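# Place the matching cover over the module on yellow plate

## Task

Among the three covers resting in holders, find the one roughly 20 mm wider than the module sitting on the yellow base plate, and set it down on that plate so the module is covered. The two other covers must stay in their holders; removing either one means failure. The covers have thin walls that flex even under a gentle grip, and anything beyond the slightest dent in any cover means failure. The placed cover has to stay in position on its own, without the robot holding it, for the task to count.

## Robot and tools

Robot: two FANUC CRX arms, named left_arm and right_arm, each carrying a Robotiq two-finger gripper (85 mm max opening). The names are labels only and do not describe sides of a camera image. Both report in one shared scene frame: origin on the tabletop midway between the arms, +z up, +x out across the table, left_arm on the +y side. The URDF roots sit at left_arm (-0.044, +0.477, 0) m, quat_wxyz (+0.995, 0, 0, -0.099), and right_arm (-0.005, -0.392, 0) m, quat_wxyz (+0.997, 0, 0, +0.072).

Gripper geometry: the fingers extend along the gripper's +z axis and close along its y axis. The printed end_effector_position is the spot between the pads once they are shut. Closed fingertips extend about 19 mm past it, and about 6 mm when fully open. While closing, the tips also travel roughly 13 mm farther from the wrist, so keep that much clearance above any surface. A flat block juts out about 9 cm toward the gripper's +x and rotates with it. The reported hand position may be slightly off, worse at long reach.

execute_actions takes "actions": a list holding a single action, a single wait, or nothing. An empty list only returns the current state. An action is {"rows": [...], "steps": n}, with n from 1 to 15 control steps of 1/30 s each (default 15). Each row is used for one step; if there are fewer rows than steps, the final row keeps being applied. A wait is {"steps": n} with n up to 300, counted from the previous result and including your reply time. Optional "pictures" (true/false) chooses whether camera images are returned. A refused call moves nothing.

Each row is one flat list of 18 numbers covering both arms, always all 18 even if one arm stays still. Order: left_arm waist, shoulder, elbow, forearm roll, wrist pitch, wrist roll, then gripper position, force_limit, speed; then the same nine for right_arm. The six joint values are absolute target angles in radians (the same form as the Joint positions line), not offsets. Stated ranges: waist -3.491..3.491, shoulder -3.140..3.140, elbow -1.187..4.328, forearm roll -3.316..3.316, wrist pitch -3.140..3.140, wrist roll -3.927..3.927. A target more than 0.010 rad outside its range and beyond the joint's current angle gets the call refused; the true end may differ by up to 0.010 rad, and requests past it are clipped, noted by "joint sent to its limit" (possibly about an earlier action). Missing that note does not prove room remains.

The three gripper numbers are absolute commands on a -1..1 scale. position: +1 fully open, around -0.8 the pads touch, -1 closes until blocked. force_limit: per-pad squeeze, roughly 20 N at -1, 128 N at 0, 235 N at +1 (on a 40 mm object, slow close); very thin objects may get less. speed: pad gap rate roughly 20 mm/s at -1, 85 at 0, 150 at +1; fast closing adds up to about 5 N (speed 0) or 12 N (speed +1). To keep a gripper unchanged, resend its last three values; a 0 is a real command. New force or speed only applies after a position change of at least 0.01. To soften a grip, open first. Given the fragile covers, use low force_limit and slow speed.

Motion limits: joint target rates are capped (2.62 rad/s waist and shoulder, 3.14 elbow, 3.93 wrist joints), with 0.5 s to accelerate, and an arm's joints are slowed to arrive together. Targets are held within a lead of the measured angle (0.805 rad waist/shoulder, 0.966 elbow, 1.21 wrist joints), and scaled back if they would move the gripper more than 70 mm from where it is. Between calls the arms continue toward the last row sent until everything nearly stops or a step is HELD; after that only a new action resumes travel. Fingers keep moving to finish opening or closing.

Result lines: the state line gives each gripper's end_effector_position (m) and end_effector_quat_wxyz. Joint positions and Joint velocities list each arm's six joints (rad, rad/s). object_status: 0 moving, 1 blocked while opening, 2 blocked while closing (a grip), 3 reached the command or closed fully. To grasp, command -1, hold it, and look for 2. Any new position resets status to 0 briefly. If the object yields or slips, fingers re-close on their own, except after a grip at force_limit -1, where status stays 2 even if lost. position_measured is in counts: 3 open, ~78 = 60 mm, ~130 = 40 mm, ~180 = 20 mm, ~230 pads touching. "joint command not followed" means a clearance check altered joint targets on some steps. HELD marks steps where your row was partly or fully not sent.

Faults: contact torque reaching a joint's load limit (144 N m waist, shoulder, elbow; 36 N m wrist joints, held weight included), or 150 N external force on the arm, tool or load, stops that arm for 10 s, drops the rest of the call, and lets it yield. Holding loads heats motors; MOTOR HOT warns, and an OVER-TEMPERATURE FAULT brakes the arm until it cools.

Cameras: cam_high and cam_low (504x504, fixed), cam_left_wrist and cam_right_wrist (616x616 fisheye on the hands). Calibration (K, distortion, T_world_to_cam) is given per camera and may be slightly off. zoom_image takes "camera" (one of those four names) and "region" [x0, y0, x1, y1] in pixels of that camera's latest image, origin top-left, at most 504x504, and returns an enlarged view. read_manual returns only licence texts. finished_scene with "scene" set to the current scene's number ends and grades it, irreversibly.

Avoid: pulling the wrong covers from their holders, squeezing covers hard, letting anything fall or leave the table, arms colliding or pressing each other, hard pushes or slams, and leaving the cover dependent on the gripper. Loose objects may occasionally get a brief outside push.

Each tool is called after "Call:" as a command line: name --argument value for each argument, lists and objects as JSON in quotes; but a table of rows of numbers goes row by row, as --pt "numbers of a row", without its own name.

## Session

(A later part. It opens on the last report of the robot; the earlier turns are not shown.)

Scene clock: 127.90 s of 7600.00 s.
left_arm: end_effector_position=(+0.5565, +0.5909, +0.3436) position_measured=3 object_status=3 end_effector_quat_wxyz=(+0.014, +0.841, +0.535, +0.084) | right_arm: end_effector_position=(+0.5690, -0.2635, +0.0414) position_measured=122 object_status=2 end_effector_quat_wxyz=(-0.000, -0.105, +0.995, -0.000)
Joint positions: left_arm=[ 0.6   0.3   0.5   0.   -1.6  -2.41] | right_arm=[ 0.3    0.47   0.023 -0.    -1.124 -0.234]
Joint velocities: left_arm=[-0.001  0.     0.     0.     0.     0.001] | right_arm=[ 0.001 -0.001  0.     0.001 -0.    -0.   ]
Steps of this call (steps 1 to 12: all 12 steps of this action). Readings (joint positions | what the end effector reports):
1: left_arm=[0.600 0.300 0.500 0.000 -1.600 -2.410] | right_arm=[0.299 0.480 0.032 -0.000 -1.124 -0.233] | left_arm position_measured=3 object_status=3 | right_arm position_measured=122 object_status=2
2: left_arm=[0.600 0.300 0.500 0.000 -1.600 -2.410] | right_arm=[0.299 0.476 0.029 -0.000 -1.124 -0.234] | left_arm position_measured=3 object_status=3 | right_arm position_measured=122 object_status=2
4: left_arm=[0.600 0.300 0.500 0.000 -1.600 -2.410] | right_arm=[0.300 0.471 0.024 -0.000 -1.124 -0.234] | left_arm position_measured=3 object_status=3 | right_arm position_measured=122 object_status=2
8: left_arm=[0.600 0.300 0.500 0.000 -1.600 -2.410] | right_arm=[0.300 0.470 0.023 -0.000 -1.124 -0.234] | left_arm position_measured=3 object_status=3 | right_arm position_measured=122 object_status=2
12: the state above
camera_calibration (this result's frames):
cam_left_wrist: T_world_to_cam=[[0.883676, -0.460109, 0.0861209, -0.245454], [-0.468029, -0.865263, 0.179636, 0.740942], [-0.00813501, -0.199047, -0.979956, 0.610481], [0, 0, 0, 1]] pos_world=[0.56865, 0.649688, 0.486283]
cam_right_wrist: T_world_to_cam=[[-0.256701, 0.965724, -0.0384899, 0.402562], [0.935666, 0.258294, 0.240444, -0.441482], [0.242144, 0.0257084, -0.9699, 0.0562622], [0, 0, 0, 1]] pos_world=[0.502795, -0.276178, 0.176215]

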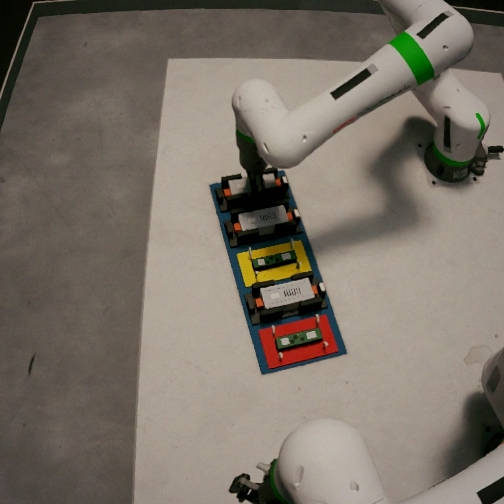

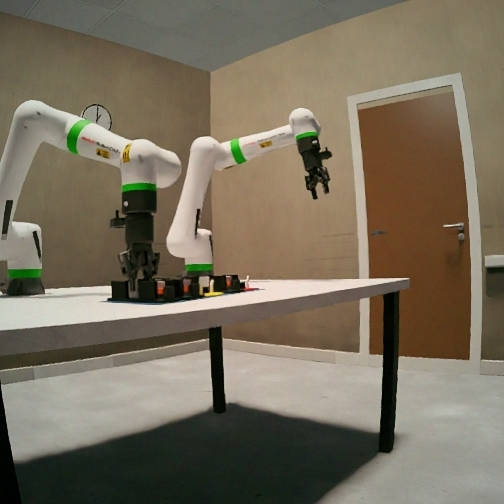

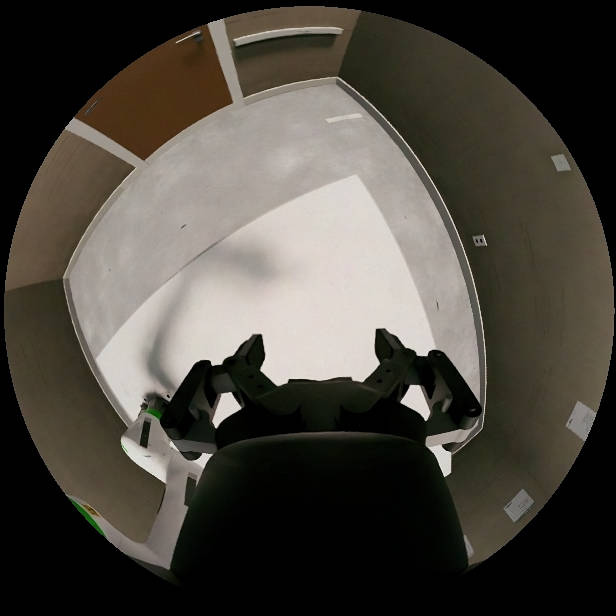

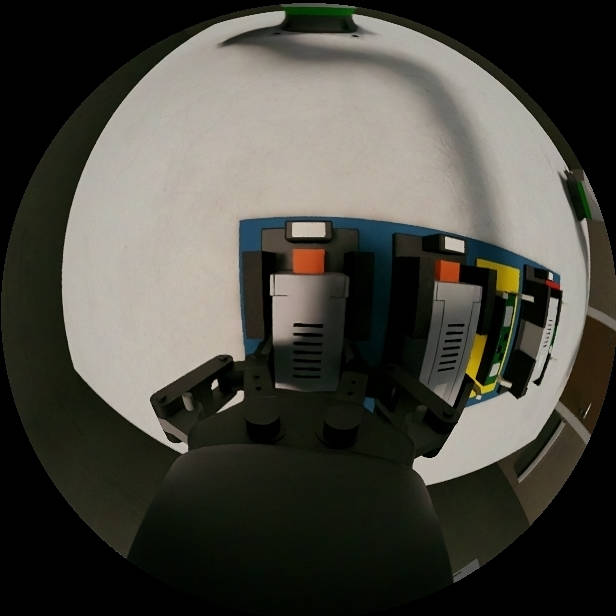

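Call:
execute_actions --actions '[{"rows":[[0.6,0.3,0.5,0,-1.6,-2.41,1,-1,-1,0.3005,0.47,0.023,0,-1.124,-0.2345,0.35,-1,0]],"steps":12}]' --pictures false

Call:
execute_actions --actions '[{"rows":[[0.6,0.3,0.5,0,-1.6,-2.41,1,-1,-1,0.299,0.48,0.033,0,-1.124,-0.233,0.35,-1,0]],"steps":10}]' --pictures false

Call:
execute_actions --actions '[{"rows":[[0.6,0.3,0.5,0,-1.6,-2.41,1,-1,-1,0.299,0.48,0.033,0,-1.124,-0.233,-1,-0.92,-1]],"steps":15}]' --pictures false

Call:
execute_actions --actions '[{"steps":24}]' --pictures false

Call:
execute_actions --actions '[{"rows":[[0.6,0.3,0.5,0,-1.6,-2.41,1,-1,-1,0.299,0.475,0.0385,0,-1.1345,-0.233,-1,-0.92,-1],[0.6,0.3,0.5,0,-1.6,-2.41,1,-1,-1,0.299,0.475,0.0385,0,-1.1345,-0.233,-1,-0.92,-1],[0.6,0.3,0.5,0,-1.6,-2.41,1,-1,-1,0.299,0.475,0.0385,0,-1.1345,-0.233,-1,-0.92,-1],[0.6,0.3,0.5,0,-1.6,-2.41,1,-1,-1,0.299,0.475,0.0385,0,-1.1345,-0.233,-1,-0.92,-1],[0.6,0.3,0.5,0,-1.6,-2.41,1,-1,-1,0.299,0.47,0.044,0,-1.145,-0.233,-1,-0.92,-1]],"steps":15}]'

Call:
zoom_image --camera "cam_right_wrist" --region '[230, 200, 400, 400]'

Scene clock: 131.00 s of 7600.00 s.
left_arm: end_effector_position=(+0.5565, +0.5909, +0.3436) position_measured=3 object_status=3 end_effector_quat_wxyz=(+0.014, +0.841, +0.535, +0.084) | right_arm: end_effector_position=(+0.5690, -0.2635, +0.0415) position_measured=85 object_status=0 end_effector_quat_wxyz=(-0.000, -0.105, +0.995, -0.000)
Joint positions: left_arm=[ 0.6   0.3   0.5   0.   -1.6  -2.41] | right_arm=[ 0.301  0.47   0.023  0.    -1.124 -0.235]
Joint velocities: left_arm=[ 0.002 -0.001  0.001  0.     0.001 -0.   ] | right_arm=[ 0.     0.    -0.     0.    -0.001  0.001]
Steps of this call (steps 1 to 15: the robot went on to your last target; steps 16 to 81: nothing new was sent; steps 82 to 93: all 12 steps of this action). Readings (joint positions | what the end effector reports):
82: left_arm=[0.600 0.300 0.500 0.000 -1.600 -2.410] | right_arm=[0.301 0.470 0.023 0.000 -1.124 -0.235] | left_arm position_measured=3 object_status=3 | right_arm position_measured=122 object_status=0
83: left_arm=[0.600 0.300 0.500 0.000 -1.600 -2.410] | right_arm=[0.301 0.470 0.023 0.000 -1.124 -0.235] | left_arm position_measured=3 object_status=3 | right_arm position_measured=121 object_status=0
85: left_arm=[0.600 0.300 0.500 0.000 -1.600 -2.410] | right_arm=[0.301 0.470 0.023 0.000 -1.124 -0.235] | left_arm position_measured=3 object_status=3 | right_arm position_measured=110 object_status=0
89: left_arm=[0.600 0.300 0.500 0.000 -1.600 -2.410] | right_arm=[0.301 0.470 0.023 0.000 -1.124 -0.235] | left_arm position_measured=3 object_status=3 | right_arm position_measured=88 object_status=0
93: the state above

Scene clock: 131.33 s of 7600.00 s.
left_arm: end_effector_position=(+0.5565, +0.5909, +0.3436) position_measured=3 object_status=3 end_effector_quat_wxyz=(+0.014, +0.841, +0.535, +0.084) | right_arm: end_effector_position=(+0.5725, -0.2628, +0.0397) position_measured=85 object_status=3 end_effector_quat_wxyz=(-0.000, -0.105, +0.995, -0.000)
Joint positions: left_arm=[ 0.6   0.3   0.5   0.   -1.6  -2.41] | right_arm=[ 0.299  0.48   0.033  0.    -1.124 -0.233]
Joint velocities: left_arm=[-0.001 -0.    -0.001  0.001  0.001  0.   ] | right_arm=[-0.     0.001 -0.    -0.    -0.     0.002]
Steps of this call (steps 1 to 10: all 10 steps of this action). Readings (joint positions | what the end effector reports):
1: left_arm=[0.600 0.300 0.500 0.000 -1.600 -2.410] | right_arm=[0.301 0.470 0.023 0.000 -1.124 -0.235] | left_arm position_measured=3 object_status=3 | right_arm position_measured=85 object_status=0
2: left_arm=[0.600 0.300 0.500 0.000 -1.600 -2.410] | right_arm=[0.300 0.474 0.027 0.000 -1.124 -0.235] | left_arm position_measured=3 object_status=3 | right_arm position_measured=85 object_status=0
4: left_arm=[0.600 0.300 0.500 0.000 -1.600 -2.410] | right_arm=[0.299 0.479 0.032 0.000 -1.124 -0.234] | left_arm position_measured=3 object_status=3 | right_arm position_measured=85 object_status=0
8: left_arm=[0.600 0.300 0.500 0.000 -1.600 -2.410] | right_arm=[0.299 0.480 0.033 0.000 -1.124 -0.233] | left_arm position_measured=3 object_status=3 | right_arm position_measured=85 object_status=3
10: the state above

Scene clock: 131.83 s of 7600.00 s.
left_arm: end_effector_position=(+0.5565, +0.5909, +0.3436) position_measured=3 object_status=3 end_effector_quat_wxyz=(+0.014, +0.841, +0.535, +0.084) | right_arm: end_effector_position=(+0.5725, -0.2628, +0.0396) position_measured=107 object_status=0 end_effector_quat_wxyz=(-0.000, -0.105, +0.995, -0.000)
Joint positions: left_arm=[ 0.6   0.3   0.5   0.   -1.6  -2.41] | right_arm=[ 0.299  0.48   0.033  0.    -1.124 -0.233]
Joint velocities: left_arm=[ 0.001 -0.    -0.002  0.001 -0.001  0.   ] | right_arm=[-0.     0.     0.    -0.002  0.     0.001]
Steps of this call (steps 1 to 15: all 15 steps of this action). Readings (joint positions | what the end effector reports):
1: left_arm=[0.600 0.300 0.500 0.000 -1.600 -2.410] | right_arm=[0.299 0.480 0.033 0.000 -1.124 -0.233] | left_arm position_measured=3 object_status=3 | right_arm position_measured=85 object_status=0
2: left_arm=[0.600 0.300 0.500 0.000 -1.600 -2.410] | right_arm=[0.299 0.480 0.033 0.000 -1.124 -0.233] | left_arm position_measured=3 object_status=3 | right_arm position_measured=85 object_status=0
4: left_arm=[0.600 0.300 0.500 0.000 -1.600 -2.410] | right_arm=[0.299 0.480 0.033 0.000 -1.124 -0.233] | left_arm position_measured=3 object_status=3 | right_arm position_measured=88 object_status=0
8: left_arm=[0.600 0.300 0.500 0.000 -1.600 -2.410] | right_arm=[0.299 0.480 0.033 0.000 -1.124 -0.233] | left_arm position_measured=3 object_status=3 | right_arm position_measured=95 object_status=0
15: the state above

Scene clock: 132.63 s of 7600.00 s.
left_arm: end_effector_position=(+0.5565, +0.5909, +0.3436) position_measured=3 object_status=3 end_effector_quat_wxyz=(+0.014, +0.841, +0.535, +0.084) | right_arm: end_effector_position=(+0.5725, -0.2628, +0.0396) position_measured=125 object_status=2 end_effector_quat_wxyz=(-0.000, -0.105, +0.995, -0.000)
Joint positions: left_arm=[ 0.6   0.3   0.5   0.   -1.6  -2.41] | right_arm=[ 0.299  0.48   0.033  0.    -1.124 -0.233]
Joint velocities: left_arm=[-0.     0.     0.     0.    -0.    -0.001] | right_arm=[-0. -0. -0. -0.  0. -0.]
Steps of this call (steps 1 to 15: the robot went on to your last target; steps 16 to 24: nothing new was sent). Readings (joint positions | what the end effector reports):
1: left_arm=[0.600 0.300 0.500 0.000 -1.600 -2.410] | right_arm=[0.299 0.480 0.033 0.000 -1.124 -0.233] | left_arm position_measured=3 object_status=3 | right_arm position_measured=109 object_status=0
2: left_arm=[0.600 0.300 0.500 0.000 -1.600 -2.410] | right_arm=[0.299 0.480 0.033 0.000 -1.124 -0.233] | left_arm position_measured=3 object_status=3 | right_arm position_measured=110 object_status=0
4: left_arm=[0.600 0.300 0.500 0.000 -1.600 -2.410] | right_arm=[0.299 0.480 0.033 0.000 -1.124 -0.233] | left_arm position_measured=3 object_status=3 | right_arm position_measured=114 object_status=0
8: left_arm=[0.600 0.300 0.500 0.000 -1.600 -2.410] | right_arm=[0.299 0.480 0.033 0.000 -1.124 -0.233] | left_arm position_measured=3 object_status=3 | right_arm position_measured=120 object_status=0
24: the state above
All arms were judged still, so your last target was given up. Only a new action makes them travel on or press farther. Fingers that are still opening or closing keep moving.

Scene clock: 133.13 s of 7600.00 s.
left_arm: end_effector_position=(+0.5565, +0.5909, +0.3436) position_measured=3 object_status=3 end_effector_quat_wxyz=(+0.014, +0.841, +0.535, +0.084) | right_arm: end_effector_position=(+0.5726, -0.2628, +0.0496) position_measured=125 object_status=2 end_effector_quat_wxyz=(-0.000, -0.105, +0.995, -0.000)
Joint positions: left_arm=[ 0.6   0.3   0.5   0.   -1.6  -2.41] | right_arm=[ 0.299  0.47   0.044  0.    -1.145 -0.233]
Joint velocities: left_arm=[ 0.001  0.    -0.     0.    -0.001 -0.   ] | right_arm=[-0.001 -0.001  0.001 -0.     0.    -0.001]
Steps of this call (steps 1 to 15: all 15 steps of this action). Readings (joint positions | what the end effector reports):
1: left_arm=[0.600 0.300 0.500 0.000 -1.600 -2.410] | right_arm=[0.299 0.480 0.033 0.000 -1.125 -0.233] | left_arm position_measured=3 object_status=3 | right_arm position_measured=125 object_status=2
2: left_arm=[0.600 0.300 0.500 0.000 -1.600 -2.410] | right_arm=[0.299 0.478 0.035 0.000 -1.129 -0.233] | left_arm position_measured=3 object_status=3 | right_arm position_measured=125 object_status=2
4: left_arm=[0.600 0.300 0.500 0.000 -1.600 -2.410] | right_arm=[0.299 0.476 0.038 0.000 -1.134 -0.233] | left_arm position_measured=3 object_status=3 | right_arm position_measured=125 object_status=2
8: left_arm=[0.600 0.300 0.500 0.000 -1.600 -2.410] | right_arm=[0.299 0.470 0.044 0.000 -1.144 -0.233] | left_arm position_measured=3 object_status=3 | right_arm position_measured=125 object_status=2
15: the state above
camera_calibration (this result's frames):
cam_left_wrist: T_world_to_cam=[[0.883676, -0.460109, 0.0861209, -0.245454], [-0.468029, -0.865263, 0.179636, 0.740942], [-0.00813503, -0.199047, -0.979956, 0.610481], [0, 0, 0, 1]] pos_world=[0.56865, 0.649688, 0.486283]
cam_right_wrist: T_world_to_cam=[[-0.256777, 0.965703, -0.0385137, 0.403086], [0.935639, 0.258373, 0.240464, -0.447032], [0.242168, 0.0257107, -0.969894, 0.0632919], [0, 0, 0, 1]] pos_world=[0.506437, -0.275388, 0.184406]

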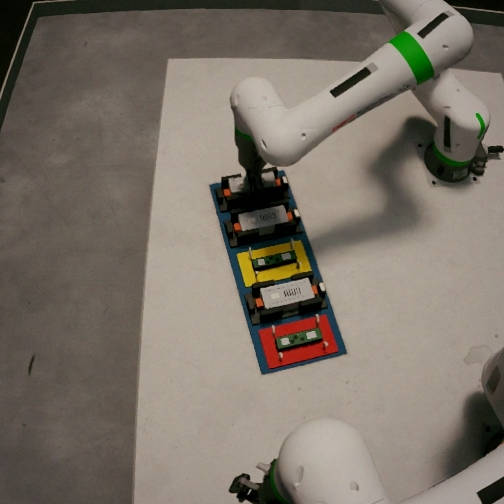

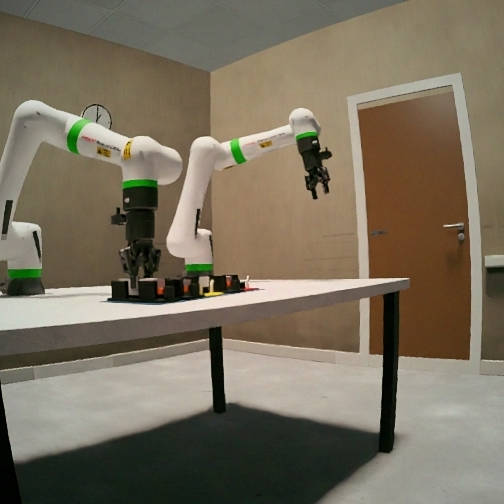

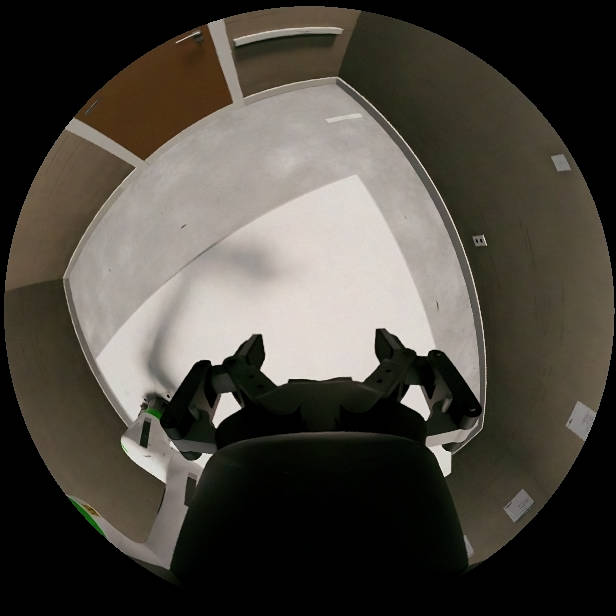

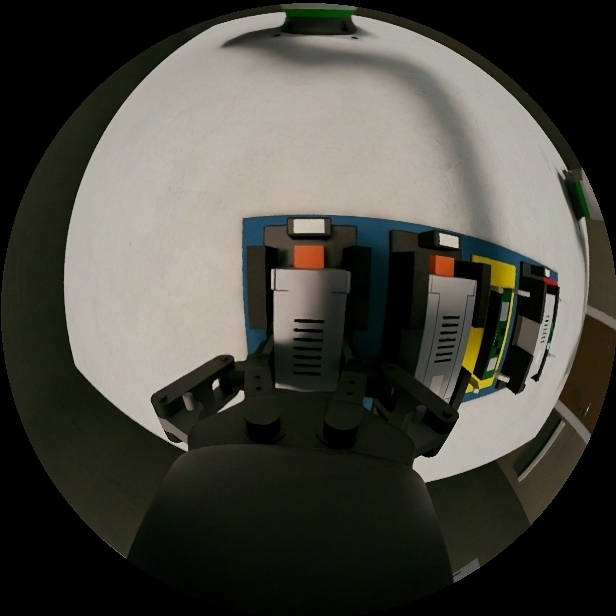

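Region (230, 200, 400, 400) of cam_right_wrist's 616x616 image, scaled by 2.520, with more detail than that image has; it fills the left 428 columns of this view, and the rest is white.

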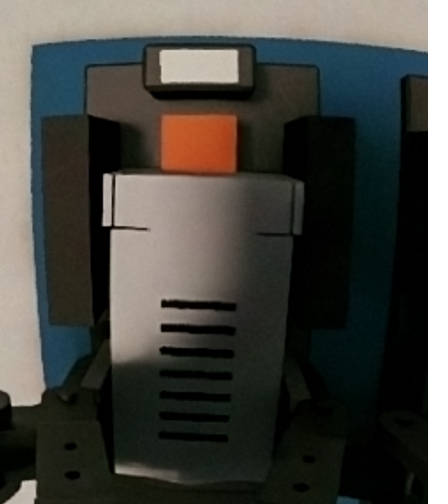

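Call:
execute_actions --actions '[{"rows":[[0.6,0.3,0.5,0,-1.6,-2.41,1,-1,-1,0.299,0.44,0.077,0,-1.208,-0.233,-1,-0.92,-1]],"steps":15}]'

Scene clock: 135.60 s of 7600.00 s.
left_arm: end_effector_position=(+0.5565, +0.5909, +0.3436) position_measured=3 object_status=3 end_effector_quat_wxyz=(+0.014, +0.841, +0.535, +0.084) | right_arm: end_effector_position=(+0.5721, -0.2630, +0.0802) position_measured=125 object_status=2 end_effector_quat_wxyz=(-0.000, -0.105, +0.995, -0.000)
Joint positions: left_arm=[ 0.6   0.3   0.5   0.   -1.6  -2.41] | right_arm=[ 0.299  0.44   0.077  0.    -1.208 -0.233]
Joint velocities: left_arm=[-0.001 -0.001 -0.001  0.001  0.001 -0.   ] | right_arm=[ 0.001  0.001  0.    -0.001 -0.     0.   ]
Steps of this call (steps 1 to 15: the robot went on to your last target; steps 16 to 59: nothing new was sent; steps 60 to 74: all 15 steps of this action). Readings (joint positions | what the end effector reports):
60: left_arm=[0.600 0.300 0.500 0.000 -1.600 -2.410] | right_arm=[0.299 0.470 0.044 0.000 -1.146 -0.233] | left_arm position_measured=3 object_status=3 | right_arm position_measured=125 object_status=2
61: left_arm=[0.600 0.300 0.500 0.000 -1.600 -2.410] | right_arm=[0.299 0.467 0.048 0.000 -1.153 -0.233] | left_arm position_measured=3 object_status=3 | right_arm position_measured=125 object_status=2
63: left_arm=[0.600 0.300 0.500 0.000 -1.600 -2.410] | right_arm=[0.299 0.450 0.066 0.000 -1.187 -0.233] | left_arm position_measured=3 object_status=3 | right_arm position_measured=125 object_status=2
67: left_arm=[0.600 0.300 0.500 0.000 -1.600 -2.410] | right_arm=[0.299 0.440 0.077 0.000 -1.208 -0.233] | left_arm position_measured=3 object_status=3 | right_arm position_measured=125 object_status=2
74: the state above
camera_calibration (this result's frames):
cam_left_wrist: T_world_to_cam=[[0.883676, -0.460109, 0.0861208, -0.245454], [-0.468029, -0.865263, 0.179636, 0.740942], [-0.00813507, -0.199047, -0.979956, 0.610481], [0, 0, 0, 1]] pos_world=[0.56865, 0.649688, 0.486283]
cam_right_wrist: T_world_to_cam=[[-0.256788, 0.965699, -0.0385296, 0.404395], [0.935589, 0.258383, 0.240647, -0.453772], [0.242349, 0.0257475, -0.969848, 0.0929366], [0, 0, 0, 1]] pos_world=[0.505865, -0.27567, 0.214915]

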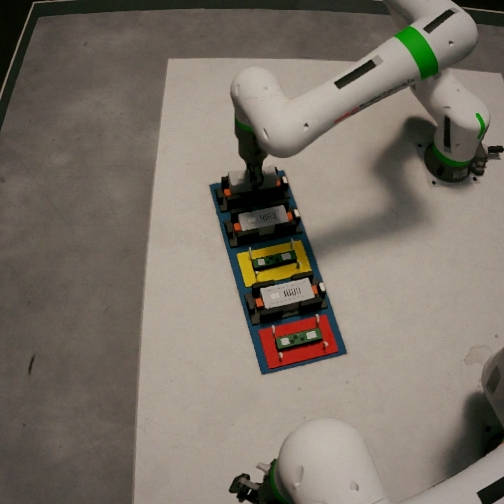

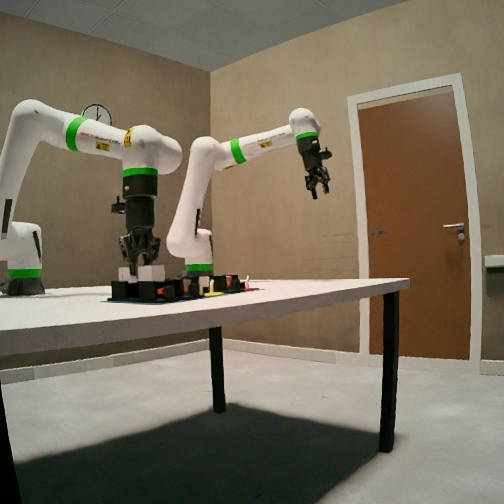

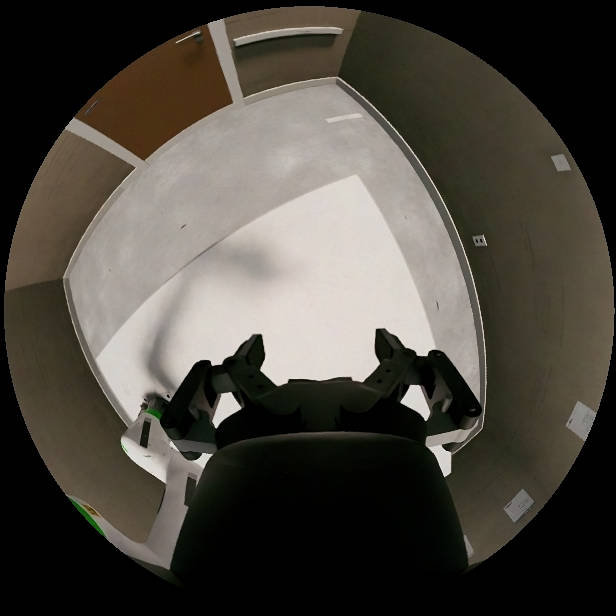

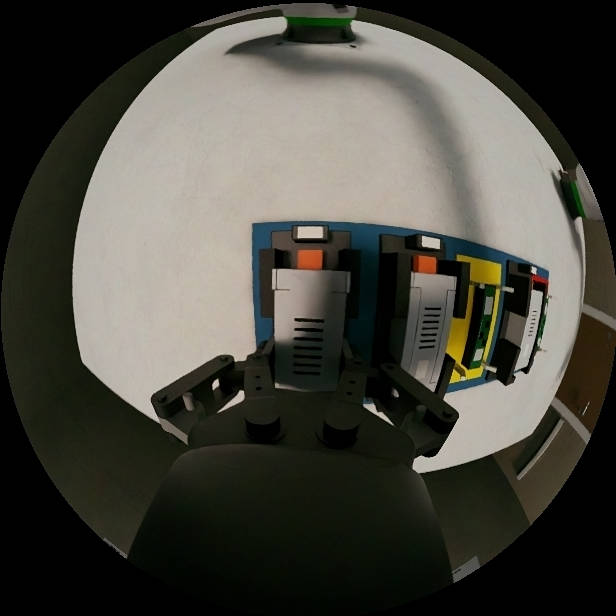

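Call:
execute_actions --actions '[{"rows":[[0.6,0.3,0.5,0,-1.6,-2.41,1,-1,-1,0.299,0.40,0.125,0,-1.296,-0.233,-1,-0.92,-1]],"steps":12}]' --pictures false

Call:
execute_actions --actions '[{"rows":[[0.6,0.3,0.5,0,-1.6,-2.41,1,-1,-1,0.36,0.42,0.153,0,-1.304,-0.294,-1,-0.92,-1],[0.6,0.3,0.5,0,-1.6,-2.41,1,-1,-1,0.36,0.42,0.153,0,-1.304,-0.294,-1,-0.92,-1],[0.6,0.3,0.5,0,-1.6,-2.41,1,-1,-1,0.36,0.42,0.153,0,-1.304,-0.294,-1,-0.92,-1],[0.6,0.3,0.5,0,-1.6,-2.41,1,-1,-1,0.43,0.44,0.18,0,-1.31,-0.364,-1,-0.92,-1],[0.6,0.3,0.5,0,-1.6,-2.41,1,-1,-1,0.43,0.44,0.18,0,-1.31,-0.364,-1,-0.92,-1],[0.6,0.3,0.5,0,-1.6,-2.41,1,-1,-1,0.50,0.465,0.215,0,-1.32,-0.434,-1,-0.92,-1],[0.6,0.3,0.5,0,-1.6,-2.41,1,-1,-1,0.50,0.465,0.215,0,-1.32,-0.434,-1,-0.92,-1],[0.6,0.3,0.5,0,-1.6,-2.41,1,-1,-1,0.57,0.49,0.247,0,-1.328,-0.504,-1,-0.92,-1],[0.6,0.3,0.5,0,-1.6,-2.41,1,-1,-1,0.57,0.49,0.247,0,-1.328,-0.504,-1,-0.92,-1],[0.6,0.3,0.5,0,-1.6,-2.41,1,-1,-1,0.634,0.512,0.278,0,-1.337,-0.568,-1,-0.92,-1]],"steps":15}]'

Scene clock: 137.80 s of 7600.00 s.
left_arm: end_effector_position=(+0.5565, +0.5909, +0.3436) position_measured=3 object_status=3 end_effector_quat_wxyz=(+0.014, +0.841, +0.535, +0.084) | right_arm: end_effector_position=(+0.5692, -0.2644, +0.1228) position_measured=125 object_status=2 end_effector_quat_wxyz=(-0.000, -0.105, +0.995, -0.000)
Joint positions: left_arm=[ 0.6   0.3   0.5   0.   -1.6  -2.41] | right_arm=[ 0.299  0.4    0.125  0.    -1.296 -0.233]
Joint velocities: left_arm=[-0.     0.     0.001  0.001 -0.001 -0.   ] | right_arm=[-0.001  0.001  0.001 -0.    -0.    -0.002]
Steps of this call (steps 1 to 15: the robot went on to your last target; steps 16 to 54: nothing new was sent; steps 55 to 66: all 12 steps of this action). Readings (joint positions | what the end effector reports):
55: left_arm=[0.600 0.300 0.500 0.000 -1.600 -2.410] | right_arm=[0.299 0.440 0.077 -0.000 -1.209 -0.233] | left_arm position_measured=3 object_status=3 | right_arm position_measured=125 object_status=2
56: left_arm=[0.600 0.300 0.500 0.000 -1.600 -2.410] | right_arm=[0.299 0.437 0.081 -0.000 -1.216 -0.233] | left_arm position_measured=3 object_status=3 | right_arm position_measured=125 object_status=2
58: left_arm=[0.600 0.300 0.500 0.000 -1.600 -2.410] | right_arm=[0.299 0.420 0.103 -0.000 -1.255 -0.233] | left_arm position_measured=3 object_status=3 | right_arm position_measured=125 object_status=2
62: left_arm=[0.600 0.300 0.500 0.000 -1.600 -2.410] | right_arm=[0.299 0.400 0.125 0.000 -1.296 -0.233] | left_arm position_measured=3 object_status=3 | right_arm position_measured=125 object_status=2
66: the state above

Scene clock: 138.30 s of 7600.00 s.
left_arm: end_effector_position=(+0.5565, +0.5909, +0.3436) position_measured=3 object_status=3 end_effector_quat_wxyz=(+0.014, +0.841, +0.535, +0.084) | right_arm: end_effector_position=(+0.5384, -0.0801, +0.1202) position_measured=125 object_status=2 end_effector_quat_wxyz=(-0.000, -0.105, +0.995, -0.000)
Joint positions: left_arm=[ 0.6   0.3   0.5   0.   -1.6  -2.41] | right_arm=[ 0.587  0.496  0.256  0.    -1.331 -0.521]
Joint velocities: left_arm=[ 0.    -0.     0.002  0.     0.     0.   ] | right_arm=[ 0.616  0.212  0.287 -0.    -0.077 -0.605]
Steps of this call (steps 1 to 15: all 15 steps of this action). Readings (joint positions | what the end effector reports):
1: left_arm=[0.600 0.300 0.500 0.000 -1.600 -2.410] | right_arm=[0.299 0.400 0.125 0.000 -1.296 -0.234] | left_arm position_measured=3 object_status=3 | right_arm position_measured=125 object_status=2
2: left_arm=[0.600 0.300 0.500 0.000 -1.600 -2.410] | right_arm=[0.304 0.402 0.127 0.000 -1.297 -0.238] | left_arm position_measured=3 object_status=3 | right_arm position_measured=125 object_status=2
4: left_arm=[0.600 0.300 0.500 0.000 -1.600 -2.410] | right_arm=[0.330 0.411 0.140 0.000 -1.300 -0.265] | left_arm position_measured=3 object_status=3 | right_arm position_measured=125 object_status=2
8: left_arm=[0.600 0.300 0.500 0.000 -1.600 -2.410] | right_arm=[0.423 0.440 0.180 0.000 -1.310 -0.357] | left_arm position_measured=3 object_status=3 | right_arm position_measured=125 object_status=2
15: the state above
camera_calibration (this result's frames):
cam_left_wrist: T_world_to_cam=[[0.883676, -0.460109, 0.0861207, -0.245454], [-0.468029, -0.865263, 0.179636, 0.740942], [-0.00813527, -0.199047, -0.979956, 0.610481], [0, 0, 0, 1]] pos_world=[0.56865, 0.649688, 0.486283]
cam_right_wrist: T_world_to_cam=[[-0.256997, 0.965644, -0.0385193, 0.220747], [0.935538, 0.258584, 0.240633, -0.479103], [0.242326, 0.0258057, -0.969852, 0.135279], [0, 0, 0, 1]] pos_world=[0.472169, -0.0927663, 0.254991]

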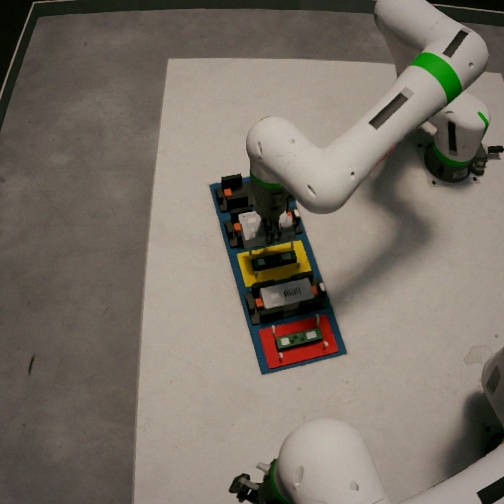

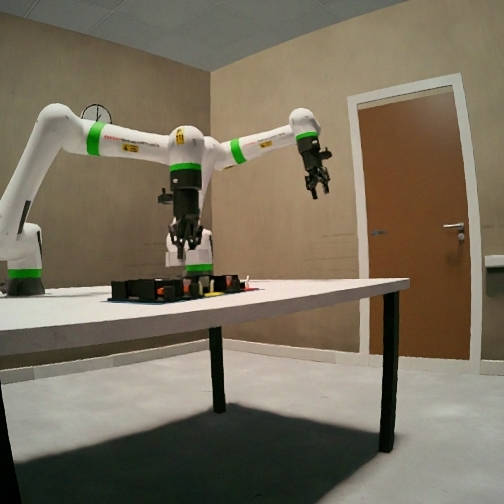

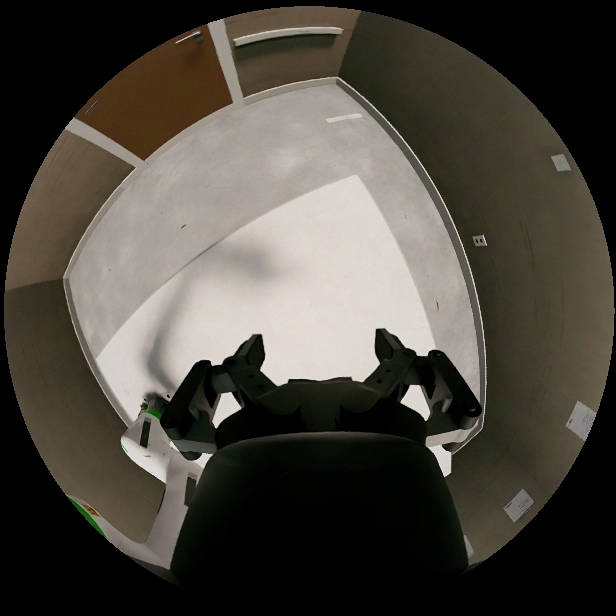

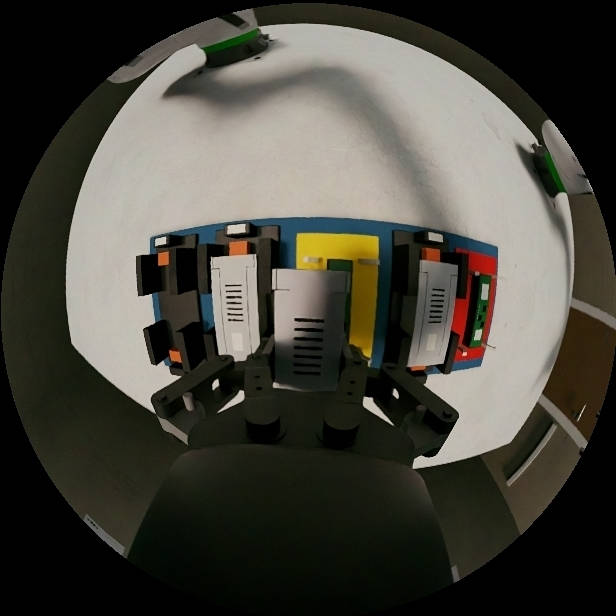

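Call:
execute_actions --actions '[{"steps":10}]'

Call:
zoom_image --camera "cam_right_wrist" --region '[230,200,430,400]'

Scene clock: 138.97 s of 7600.00 s.
left_arm: end_effector_position=(+0.5565, +0.5909, +0.3436) position_measured=3 object_status=3 end_effector_quat_wxyz=(+0.014, +0.841, +0.535, +0.084) | right_arm: end_effector_position=(+0.5278, -0.0508, +0.1196) position_measured=125 object_status=2 end_effector_quat_wxyz=(-0.000, -0.105, +0.995, -0.000)
Joint positions: left_arm=[ 0.6   0.3   0.5   0.   -1.6  -2.41] | right_arm=[ 0.634  0.512  0.278  0.    -1.337 -0.568]
Joint velocities: left_arm=[-0.    -0.001 -0.001  0.     0.     0.   ] | right_arm=[ 0.001  0.     0.    -0.    -0.     0.   ]
Steps of this call (steps 1 to 20: the robot went on to your last target). Readings (joint positions | what the end effector reports):
1: left_arm=[0.600 0.300 0.500 0.000 -1.600 -2.410] | right_arm=[0.606 0.502 0.265 0.000 -1.333 -0.540] | left_arm position_measured=3 object_status=3 | right_arm position_measured=125 object_status=2
2: left_arm=[0.600 0.300 0.500 0.000 -1.600 -2.410] | right_arm=[0.621 0.507 0.271 0.000 -1.335 -0.554] | left_arm position_measured=3 object_status=3 | right_arm position_measured=125 object_status=2
4: left_arm=[0.600 0.300 0.500 0.000 -1.600 -2.410] | right_arm=[0.633 0.512 0.277 0.000 -1.337 -0.567] | left_arm position_measured=3 object_status=3 | right_arm position_measured=125 object_status=2
8: left_arm=[0.600 0.300 0.500 0.000 -1.600 -2.410] | right_arm=[0.634 0.512 0.278 0.000 -1.337 -0.568] | left_arm position_measured=3 object_status=3 | right_arm position_measured=125 object_status=2
20: the state above
camera_calibration (this result's frames):
cam_left_wrist: T_world_to_cam=[[0.883676, -0.460109, 0.0861211, -0.245454], [-0.468029, -0.865263, 0.179636, 0.740942], [-0.00813476, -0.199047, -0.979956, 0.610481], [0, 0, 0, 1]] pos_world=[0.56865, 0.649688, 0.486283]
cam_right_wrist: T_world_to_cam=[[-0.256732, 0.965712, -0.0385792, 0.189563], [0.935628, 0.258343, 0.24054, -0.476652], [0.24226, 0.0256587, -0.969872, 0.136465], [0, 0, 0, 1]] pos_world=[0.461575, -0.063425, 0.254321]

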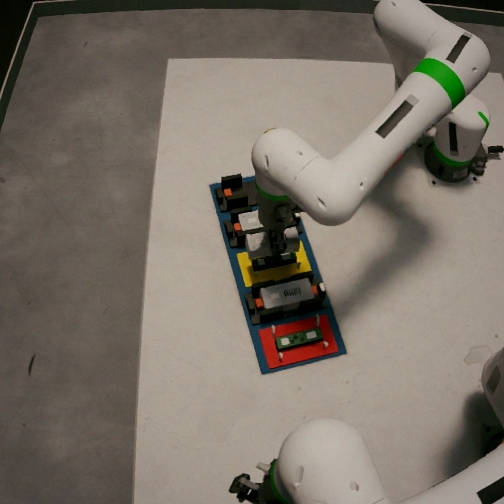

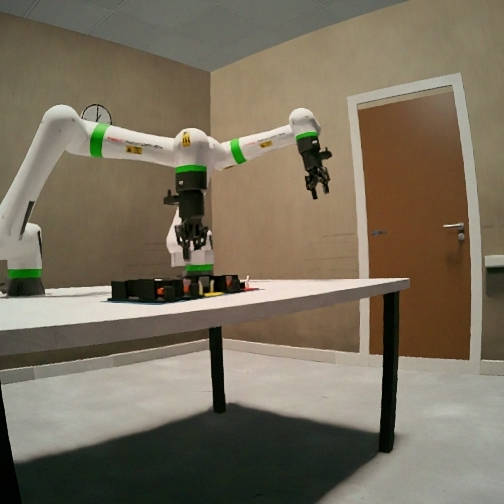

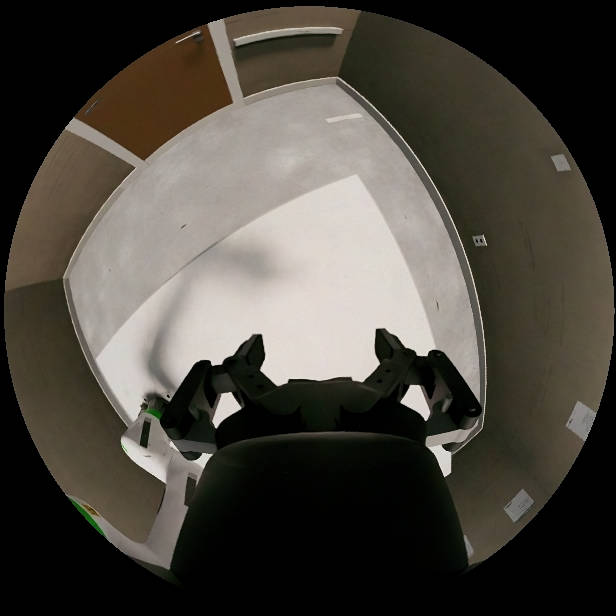

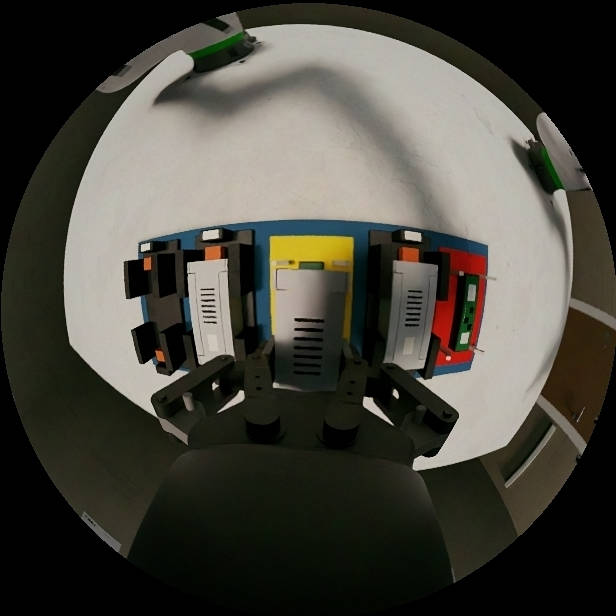

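Region (230, 200, 430, 400) of cam_right_wrist's 616x616 image, scaled by 2.520, with more detail than that image has.

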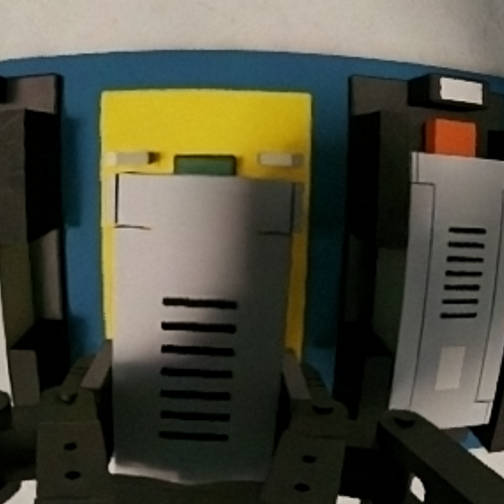

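Call:
execute_actions --actions '[{"rows":[[0.6,0.3,0.5,0,-1.6,-2.41,1,-1,-1,0.634,0.543,0.216,0,-1.244,-0.568,-1,-0.92,-1]],"steps":13}]'

Call:
zoom_image --camera "cam_right_wrist" --region '[230,200,430,400]'

Call:
zoom_image --camera "cam_high" --region '[220,200,340,300]'

Scene clock: 140.37 s of 7600.00 s.
left_arm: end_effector_position=(+0.5565, +0.5909, +0.3436) position_measured=3 object_status=3 end_effector_quat_wxyz=(+0.014, +0.841, +0.535, +0.084) | right_arm: end_effector_position=(+0.5277, -0.0508, +0.0746) position_measured=125 object_status=2 end_effector_quat_wxyz=(-0.000, -0.105, +0.995, -0.000)
Joint positions: left_arm=[ 0.6   0.3   0.5   0.   -1.6  -2.41] | right_arm=[ 0.634  0.543  0.216 -0.    -1.244 -0.568]
Joint velocities: left_arm=[-0.     0.    -0.001  0.    -0.001 -0.   ] | right_arm=[ 0.    -0.001 -0.001  0.002  0.    -0.001]
Steps of this call (steps 1 to 15: the robot went on to your last target; steps 16 to 29: nothing new was sent; steps 30 to 42: all 13 steps of this action). Readings (joint positions | what the end effector reports):
30: left_arm=[0.600 0.300 0.500 0.000 -1.600 -2.410] | right_arm=[0.634 0.512 0.278 0.000 -1.336 -0.568] | left_arm position_measured=3 object_status=3 | right_arm position_measured=125 object_status=2
31: left_arm=[0.600 0.300 0.500 0.000 -1.600 -2.410] | right_arm=[0.634 0.514 0.274 0.000 -1.329 -0.568] | left_arm position_measured=3 object_status=3 | right_arm position_measured=125 object_status=2
33: left_arm=[0.600 0.300 0.500 0.000 -1.600 -2.410] | right_arm=[0.634 0.527 0.247 0.000 -1.290 -0.568] | left_arm position_measured=3 object_status=3 | right_arm position_measured=125 object_status=2
37: left_arm=[0.600 0.300 0.500 0.000 -1.600 -2.410] | right_arm=[0.634 0.543 0.216 -0.000 -1.245 -0.568] | left_arm position_measured=3 object_status=3 | right_arm position_measured=125 object_status=2
42: the state above
camera_calibration (this result's frames):
cam_left_wrist: T_world_to_cam=[[0.883676, -0.460109, 0.0861208, -0.245454], [-0.468029, -0.865263, 0.179636, 0.740942], [-0.00813503, -0.199047, -0.979956, 0.610481], [0, 0, 0, 1]] pos_world=[0.56865, 0.649688, 0.486283]
cam_right_wrist: T_world_to_cam=[[-0.256754, 0.965708, -0.0385361, 0.187815], [0.935658, 0.258358, 0.240407, -0.465761], [0.242119, 0.0256687, -0.969907, 0.0930025], [0, 0, 0, 1]] pos_world=[0.461498, -0.0634288, 0.209414]

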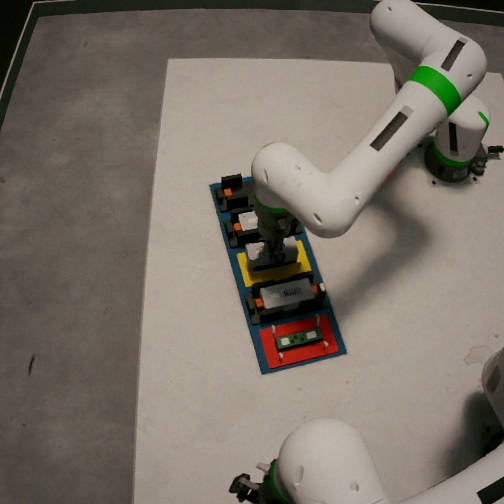

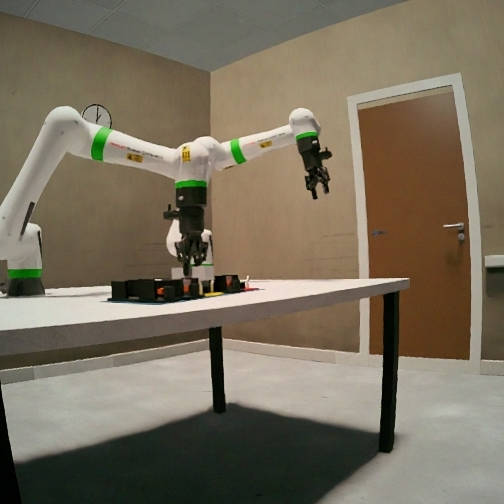

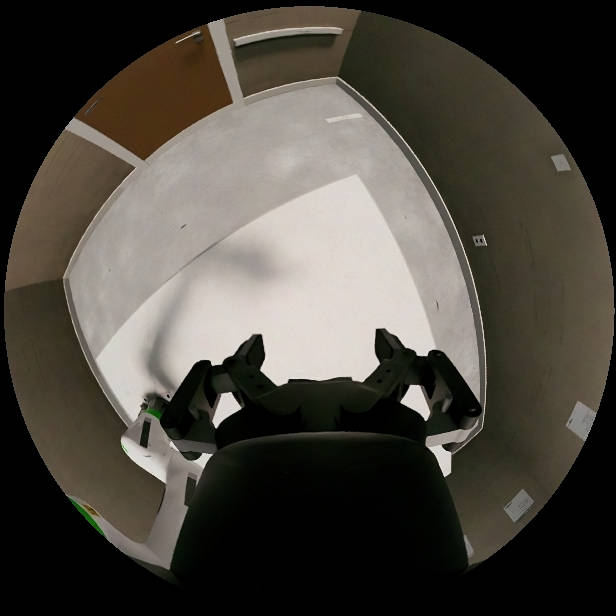

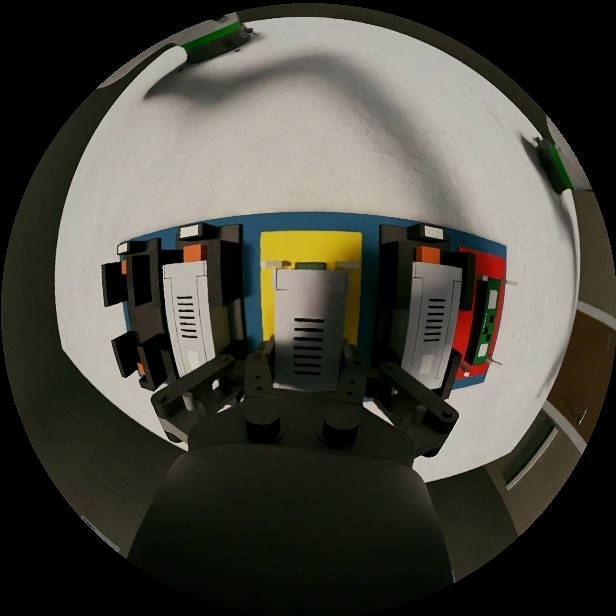

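Region (230, 200, 430, 400) of cam_right_wrist's 616x616 image, scaled by 2.520, with more detail than that image has.

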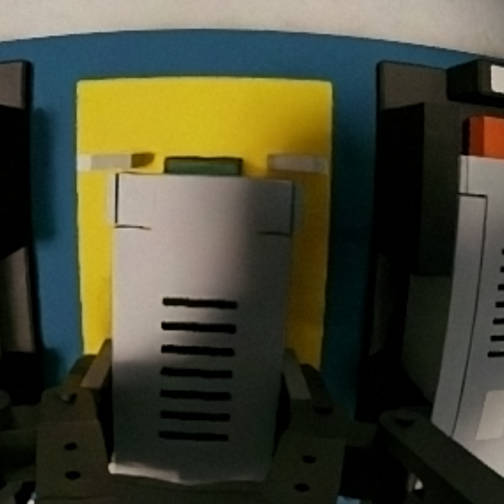

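Region (220, 200, 340, 300) of cam_high's 504x504 image, scaled by 4.200, with more detail than that image has.

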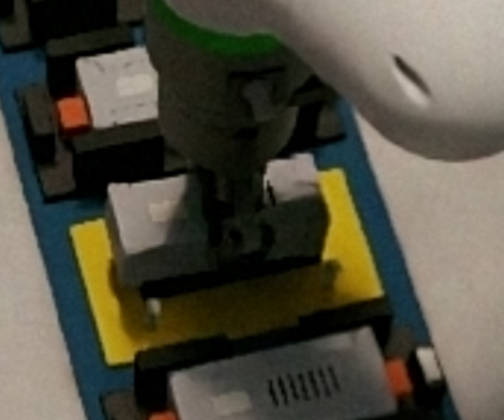

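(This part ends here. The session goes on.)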